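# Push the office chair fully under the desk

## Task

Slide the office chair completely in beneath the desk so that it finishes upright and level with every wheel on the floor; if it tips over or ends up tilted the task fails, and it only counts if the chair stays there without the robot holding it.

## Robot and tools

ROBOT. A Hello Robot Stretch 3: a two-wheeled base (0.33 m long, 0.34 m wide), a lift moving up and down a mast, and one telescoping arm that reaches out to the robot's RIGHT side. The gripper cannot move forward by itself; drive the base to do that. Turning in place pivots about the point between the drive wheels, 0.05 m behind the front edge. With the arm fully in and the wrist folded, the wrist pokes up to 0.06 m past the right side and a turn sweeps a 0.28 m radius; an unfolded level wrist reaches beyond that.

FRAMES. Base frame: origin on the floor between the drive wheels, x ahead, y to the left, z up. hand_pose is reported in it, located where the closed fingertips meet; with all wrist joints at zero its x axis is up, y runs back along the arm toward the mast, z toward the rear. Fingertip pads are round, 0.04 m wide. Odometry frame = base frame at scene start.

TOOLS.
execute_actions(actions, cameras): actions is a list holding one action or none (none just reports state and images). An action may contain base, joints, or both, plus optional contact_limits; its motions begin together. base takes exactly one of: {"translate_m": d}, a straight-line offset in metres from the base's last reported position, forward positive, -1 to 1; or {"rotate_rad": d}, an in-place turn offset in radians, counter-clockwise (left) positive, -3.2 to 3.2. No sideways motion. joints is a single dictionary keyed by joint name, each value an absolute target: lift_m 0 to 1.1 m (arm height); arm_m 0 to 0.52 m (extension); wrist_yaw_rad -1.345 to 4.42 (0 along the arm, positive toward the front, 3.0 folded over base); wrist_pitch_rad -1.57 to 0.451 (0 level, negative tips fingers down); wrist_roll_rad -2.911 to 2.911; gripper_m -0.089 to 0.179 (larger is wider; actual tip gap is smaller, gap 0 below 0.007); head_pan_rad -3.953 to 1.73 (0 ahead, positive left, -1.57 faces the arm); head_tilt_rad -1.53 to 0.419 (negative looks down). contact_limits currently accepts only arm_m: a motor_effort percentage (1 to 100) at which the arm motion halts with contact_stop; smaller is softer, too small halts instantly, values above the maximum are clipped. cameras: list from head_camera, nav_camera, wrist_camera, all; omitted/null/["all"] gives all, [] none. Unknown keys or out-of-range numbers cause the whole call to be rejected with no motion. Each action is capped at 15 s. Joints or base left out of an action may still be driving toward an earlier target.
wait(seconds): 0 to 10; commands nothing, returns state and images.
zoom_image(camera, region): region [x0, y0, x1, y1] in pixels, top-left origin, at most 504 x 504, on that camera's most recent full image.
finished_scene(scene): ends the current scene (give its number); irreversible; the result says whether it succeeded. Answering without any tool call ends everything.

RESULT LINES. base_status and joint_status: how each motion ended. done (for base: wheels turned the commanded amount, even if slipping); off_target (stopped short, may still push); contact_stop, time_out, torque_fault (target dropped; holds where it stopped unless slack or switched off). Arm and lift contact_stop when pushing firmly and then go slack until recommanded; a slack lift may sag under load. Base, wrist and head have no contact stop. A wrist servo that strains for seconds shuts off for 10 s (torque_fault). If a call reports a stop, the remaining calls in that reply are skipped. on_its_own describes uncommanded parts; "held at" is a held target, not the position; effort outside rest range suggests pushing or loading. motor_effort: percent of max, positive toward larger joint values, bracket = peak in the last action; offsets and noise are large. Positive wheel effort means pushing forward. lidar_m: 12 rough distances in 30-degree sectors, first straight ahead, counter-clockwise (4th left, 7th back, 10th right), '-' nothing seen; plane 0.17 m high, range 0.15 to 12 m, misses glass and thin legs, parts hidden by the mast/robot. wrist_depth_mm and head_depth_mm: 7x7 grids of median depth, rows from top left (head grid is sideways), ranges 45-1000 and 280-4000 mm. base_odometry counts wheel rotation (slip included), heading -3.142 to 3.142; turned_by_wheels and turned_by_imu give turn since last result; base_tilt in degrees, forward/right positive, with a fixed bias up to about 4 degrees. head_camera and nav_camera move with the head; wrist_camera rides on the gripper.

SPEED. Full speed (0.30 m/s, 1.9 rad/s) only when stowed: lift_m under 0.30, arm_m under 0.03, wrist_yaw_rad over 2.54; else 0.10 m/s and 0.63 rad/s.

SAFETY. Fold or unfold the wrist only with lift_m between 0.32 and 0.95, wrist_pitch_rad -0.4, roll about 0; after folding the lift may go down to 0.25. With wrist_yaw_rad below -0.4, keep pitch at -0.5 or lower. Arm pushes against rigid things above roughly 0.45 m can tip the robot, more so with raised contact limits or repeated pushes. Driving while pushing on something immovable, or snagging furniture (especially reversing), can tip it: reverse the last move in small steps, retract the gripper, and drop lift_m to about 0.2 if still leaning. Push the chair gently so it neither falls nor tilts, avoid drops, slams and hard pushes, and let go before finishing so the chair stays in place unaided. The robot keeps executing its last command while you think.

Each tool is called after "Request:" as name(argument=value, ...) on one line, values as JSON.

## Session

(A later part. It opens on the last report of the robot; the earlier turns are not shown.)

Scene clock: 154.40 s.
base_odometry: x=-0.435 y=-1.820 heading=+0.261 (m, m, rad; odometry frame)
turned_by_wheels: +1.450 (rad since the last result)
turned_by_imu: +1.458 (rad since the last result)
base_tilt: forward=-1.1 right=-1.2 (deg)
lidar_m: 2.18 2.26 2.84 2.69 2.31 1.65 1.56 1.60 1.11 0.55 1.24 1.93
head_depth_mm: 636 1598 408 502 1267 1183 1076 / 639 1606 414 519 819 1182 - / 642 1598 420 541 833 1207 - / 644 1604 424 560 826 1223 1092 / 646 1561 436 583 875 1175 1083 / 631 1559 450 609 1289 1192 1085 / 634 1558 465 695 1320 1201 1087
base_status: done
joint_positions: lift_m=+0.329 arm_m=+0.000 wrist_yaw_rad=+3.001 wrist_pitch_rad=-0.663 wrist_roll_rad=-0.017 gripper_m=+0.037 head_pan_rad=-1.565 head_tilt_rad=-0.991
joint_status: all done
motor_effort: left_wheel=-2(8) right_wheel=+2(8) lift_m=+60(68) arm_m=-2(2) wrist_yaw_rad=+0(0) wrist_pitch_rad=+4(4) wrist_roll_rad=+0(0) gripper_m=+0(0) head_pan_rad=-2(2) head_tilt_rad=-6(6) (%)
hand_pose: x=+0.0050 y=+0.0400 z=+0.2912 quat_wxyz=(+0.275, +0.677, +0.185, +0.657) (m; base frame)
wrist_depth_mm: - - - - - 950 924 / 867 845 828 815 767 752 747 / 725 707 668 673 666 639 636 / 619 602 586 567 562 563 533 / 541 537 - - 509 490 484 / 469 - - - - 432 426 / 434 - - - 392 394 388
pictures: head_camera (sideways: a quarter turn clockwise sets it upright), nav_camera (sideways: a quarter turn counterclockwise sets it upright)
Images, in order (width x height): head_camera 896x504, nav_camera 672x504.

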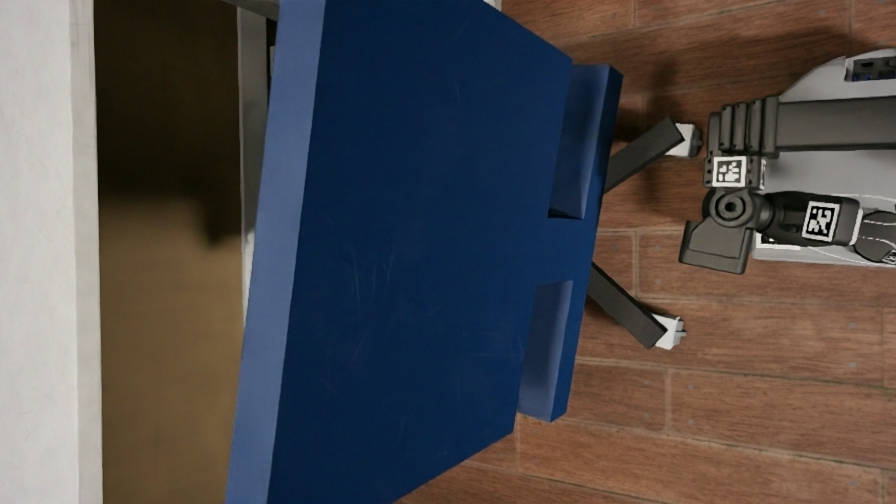

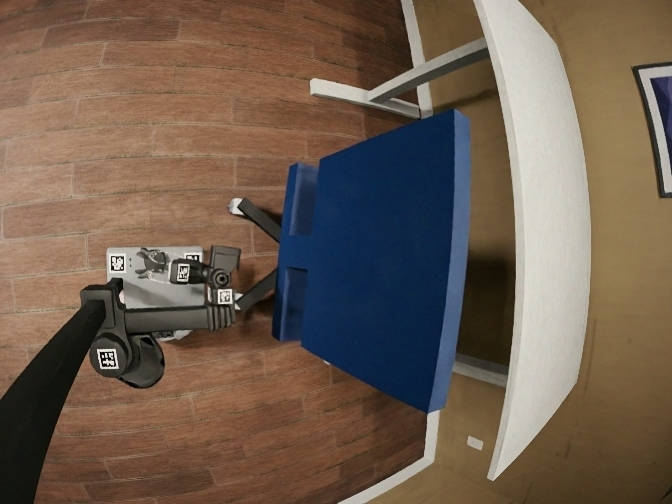

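Request:
execute_actions(actions=[{"base":{"translate_m":-0.07}}], cameras=[])

Request:
execute_actions(actions=[{"joints":{"arm_m":0.52,"head_tilt_rad":-0.7}}], cameras=["nav_camera","head_camera"])

Scene clock: 156.47 s.
base_odometry: x=-0.502 y=-1.838 heading=+0.261 (m, m, rad; odometry frame)
turned_by_wheels: +0.000 (rad since the last result)
turned_by_imu: +0.000 (rad since the last result)
base_tilt: forward=-1.0 right=-1.4 (deg)
lidar_m: 2.24 2.32 2.83 2.69 2.22 1.59 1.49 1.53 1.08 0.56 1.28 1.95
head_depth_mm: 635 1482 1271 1429 1312 1180 1087 / 639 1619 409 506 1271 1205 - / 642 1601 414 524 824 1185 - / 643 1607 421 544 848 1220 1091 / 646 1607 423 566 863 1190 1083 / 650 1557 437 590 1159 1178 1088 / 653 1565 451 616 1308 1199 1087
base_status: done
joint_positions: lift_m=+0.329 arm_m=+0.000 wrist_yaw_rad=+3.001 wrist_pitch_rad=-0.663 wrist_roll_rad=-0.017 gripper_m=+0.037 head_pan_rad=-1.565 head_tilt_rad=-0.991
joint_status: not commanded
motor_effort: left_wheel=-2(7) right_wheel=+3(3) lift_m=+60(60) arm_m=-2(2) wrist_yaw_rad=-1(0) wrist_pitch_rad=+4(4) wrist_roll_rad=-1(0) gripper_m=+0(0) head_pan_rad=-2(2) head_tilt_rad=-5(7) (%)
hand_pose: x=+0.0050 y=+0.0400 z=+0.2912 quat_wxyz=(+0.275, +0.677, +0.185, +0.657) (m; base frame)
wrist_depth_mm: - - - - - 936 910 / 877 842 813 808 801 753 734 / 726 715 691 682 644 642 633 / 617 592 582 574 566 555 544 / 531 530 - - 494 480 482 / 469 - - - - 435 428 / 434 - - - 392 393 391
pictures: none
No camera images: the call's "cameras" was empty. Leave "cameras" out to get every camera's image.

Scene clock: 161.00 s.
base_odometry: x=-0.502 y=-1.838 heading=+0.261 (m, m, rad; odometry frame)
turned_by_wheels: +0.000 (rad since the last result)
turned_by_imu: -0.031 (rad since the last result)
base_tilt: forward=-0.9 right=-1.2 (deg)
lidar_m: 2.25 2.32 2.86 2.69 2.30 1.60 1.49 1.51 1.08 0.84 1.29 1.31
head_depth_mm: 1211 922 1102 1739 1563 1315 1147 / 1208 925 685 1384 1487 1320 1157 / 1212 925 668 767 967 1274 1144 / 1213 933 666 765 958 1298 1148 / 1218 930 662 761 973 1299 1146 / 1211 931 660 759 983 1327 1146 / 1218 936 658 774 1528 1326 1151
base_status: not commanded
joint_positions: lift_m=+0.329 arm_m=+0.414 wrist_yaw_rad=+3.017 wrist_pitch_rad=-0.664 wrist_roll_rad=-0.016 gripper_m=+0.037 head_pan_rad=-1.565 head_tilt_rad=-0.701
joint_status: arm_m contact_stop (moved +0.413 of +0.520); the others done
joint sent to its limit — the command would take arm_m past its upper limit, so that joint was sent only as far as its limit.
on_its_own: arm_m is slack since a contact_stop, until your next command for it (your +0.520 is given up)
motor_effort: left_wheel=+6(15) right_wheel=-10(27) lift_m=+57(60) arm_m=+0(26) wrist_yaw_rad=-11(67) wrist_pitch_rad=+4(5) wrist_roll_rad=+0(1) gripper_m=+0(1) head_pan_rad=-2(2) head_tilt_rad=+1(37) (%)
hand_pose: x=+0.0021 y=-0.3733 z=+0.2911 quat_wxyz=(+0.271, +0.676, +0.191, +0.658) (m; base frame)
wrist_depth_mm: - - - - - 934 933 / 903 869 - 824 796 752 736 / 730 705 - - 657 634 627 / 614 588 - - 567 557 541 / 535 519 504 496 504 482 469 / 473 462 462 442 - 435 427 / 423 423 405 404 397 387 389
pictures: head_camera (sideways: a quarter turn clockwise sets it upright), nav_camera (sideways: a quarter turn counterclockwise sets it upright)
Images, in order (width x height): head_camera 896x504, nav_camera 672x504.

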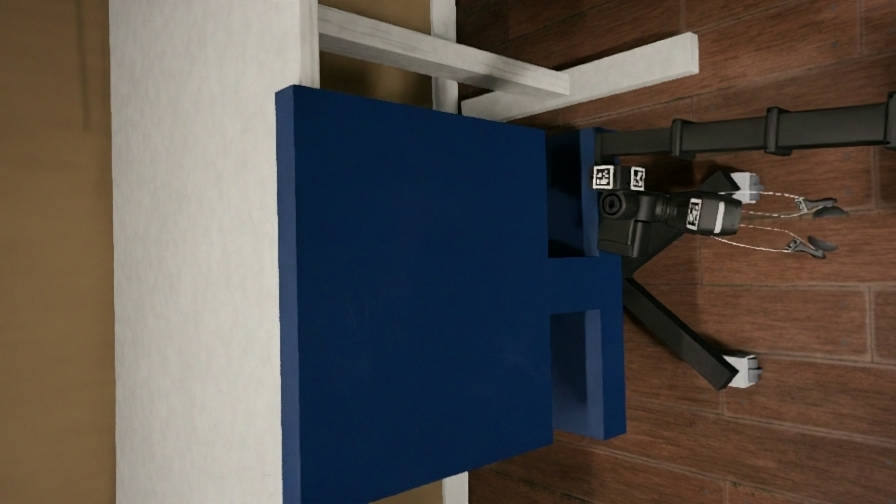

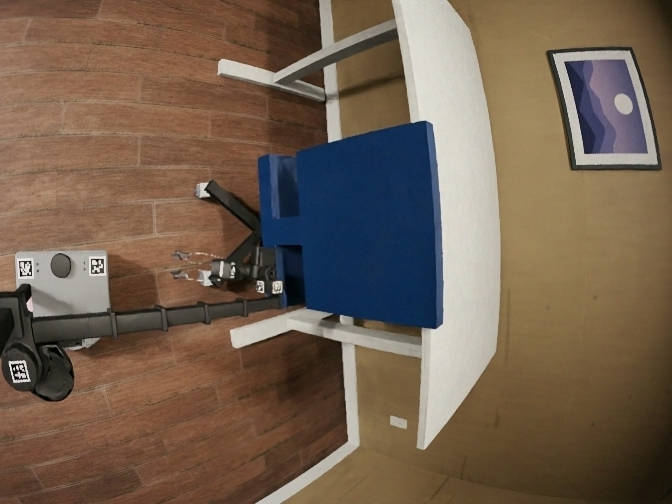

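Backrest is flush against the desk edge.

Request:
execute_actions(actions=[{"joints":{"arm_m":0.2}}], cameras=[])

Request:
finished_scene(scene=2)

Scene clock: 163.90 s.
base_odometry: x=-0.502 y=-1.838 heading=+0.261 (m, m, rad; odometry frame)
turned_by_wheels: +0.000 (rad since the last result)
turned_by_imu: +0.000 (rad since the last result)
base_tilt: forward=-1.0 right=-1.3 (deg)
lidar_m: 2.25 2.32 2.87 2.69 2.29 1.59 1.49 1.51 1.08 0.84 1.29 1.31
head_depth_mm: 1205 921 1101 1748 1559 1309 1141 / 1205 924 684 1386 1475 1318 1151 / 1207 928 666 768 997 1311 1123 / 1219 926 666 766 970 1317 1141 / 1213 936 663 765 974 1296 1144 / 1205 935 660 759 978 1324 1148 / 1212 932 657 775 1528 1325 1151
base_status: not commanded
joint_positions: lift_m=+0.329 arm_m=+0.200 wrist_yaw_rad=+3.002 wrist_pitch_rad=-0.664 wrist_roll_rad=-0.016 gripper_m=+0.037 head_pan_rad=-1.565 head_tilt_rad=-0.701
joint_status: all done
motor_effort: left_wheel=+1(6) right_wheel=-2(10) lift_m=+57(57) arm_m=-2(0) wrist_yaw_rad=-2(11) wrist_pitch_rad=+4(4) wrist_roll_rad=+0(1) gripper_m=+0(0) head_pan_rad=-2(2) head_tilt_rad=+1(2) (%)
hand_pose: x=+0.0049 y=-0.1602 z=+0.2911 quat_wxyz=(+0.276, +0.677, +0.186, +0.656) (m; base frame)
wrist_depth_mm: - - - - - 924 900 / 881 862 843 815 781 762 762 / 726 717 - 668 650 643 639 / 609 - - - 571 552 550 / 532 - - - 503 489 482 / 477 - - - - 438 432 / 422 - - - 397 394 380
pictures: none
No camera images: the call's "cameras" was empty. Leave "cameras" out to get every camera's image.

The scene is finished: the task was done.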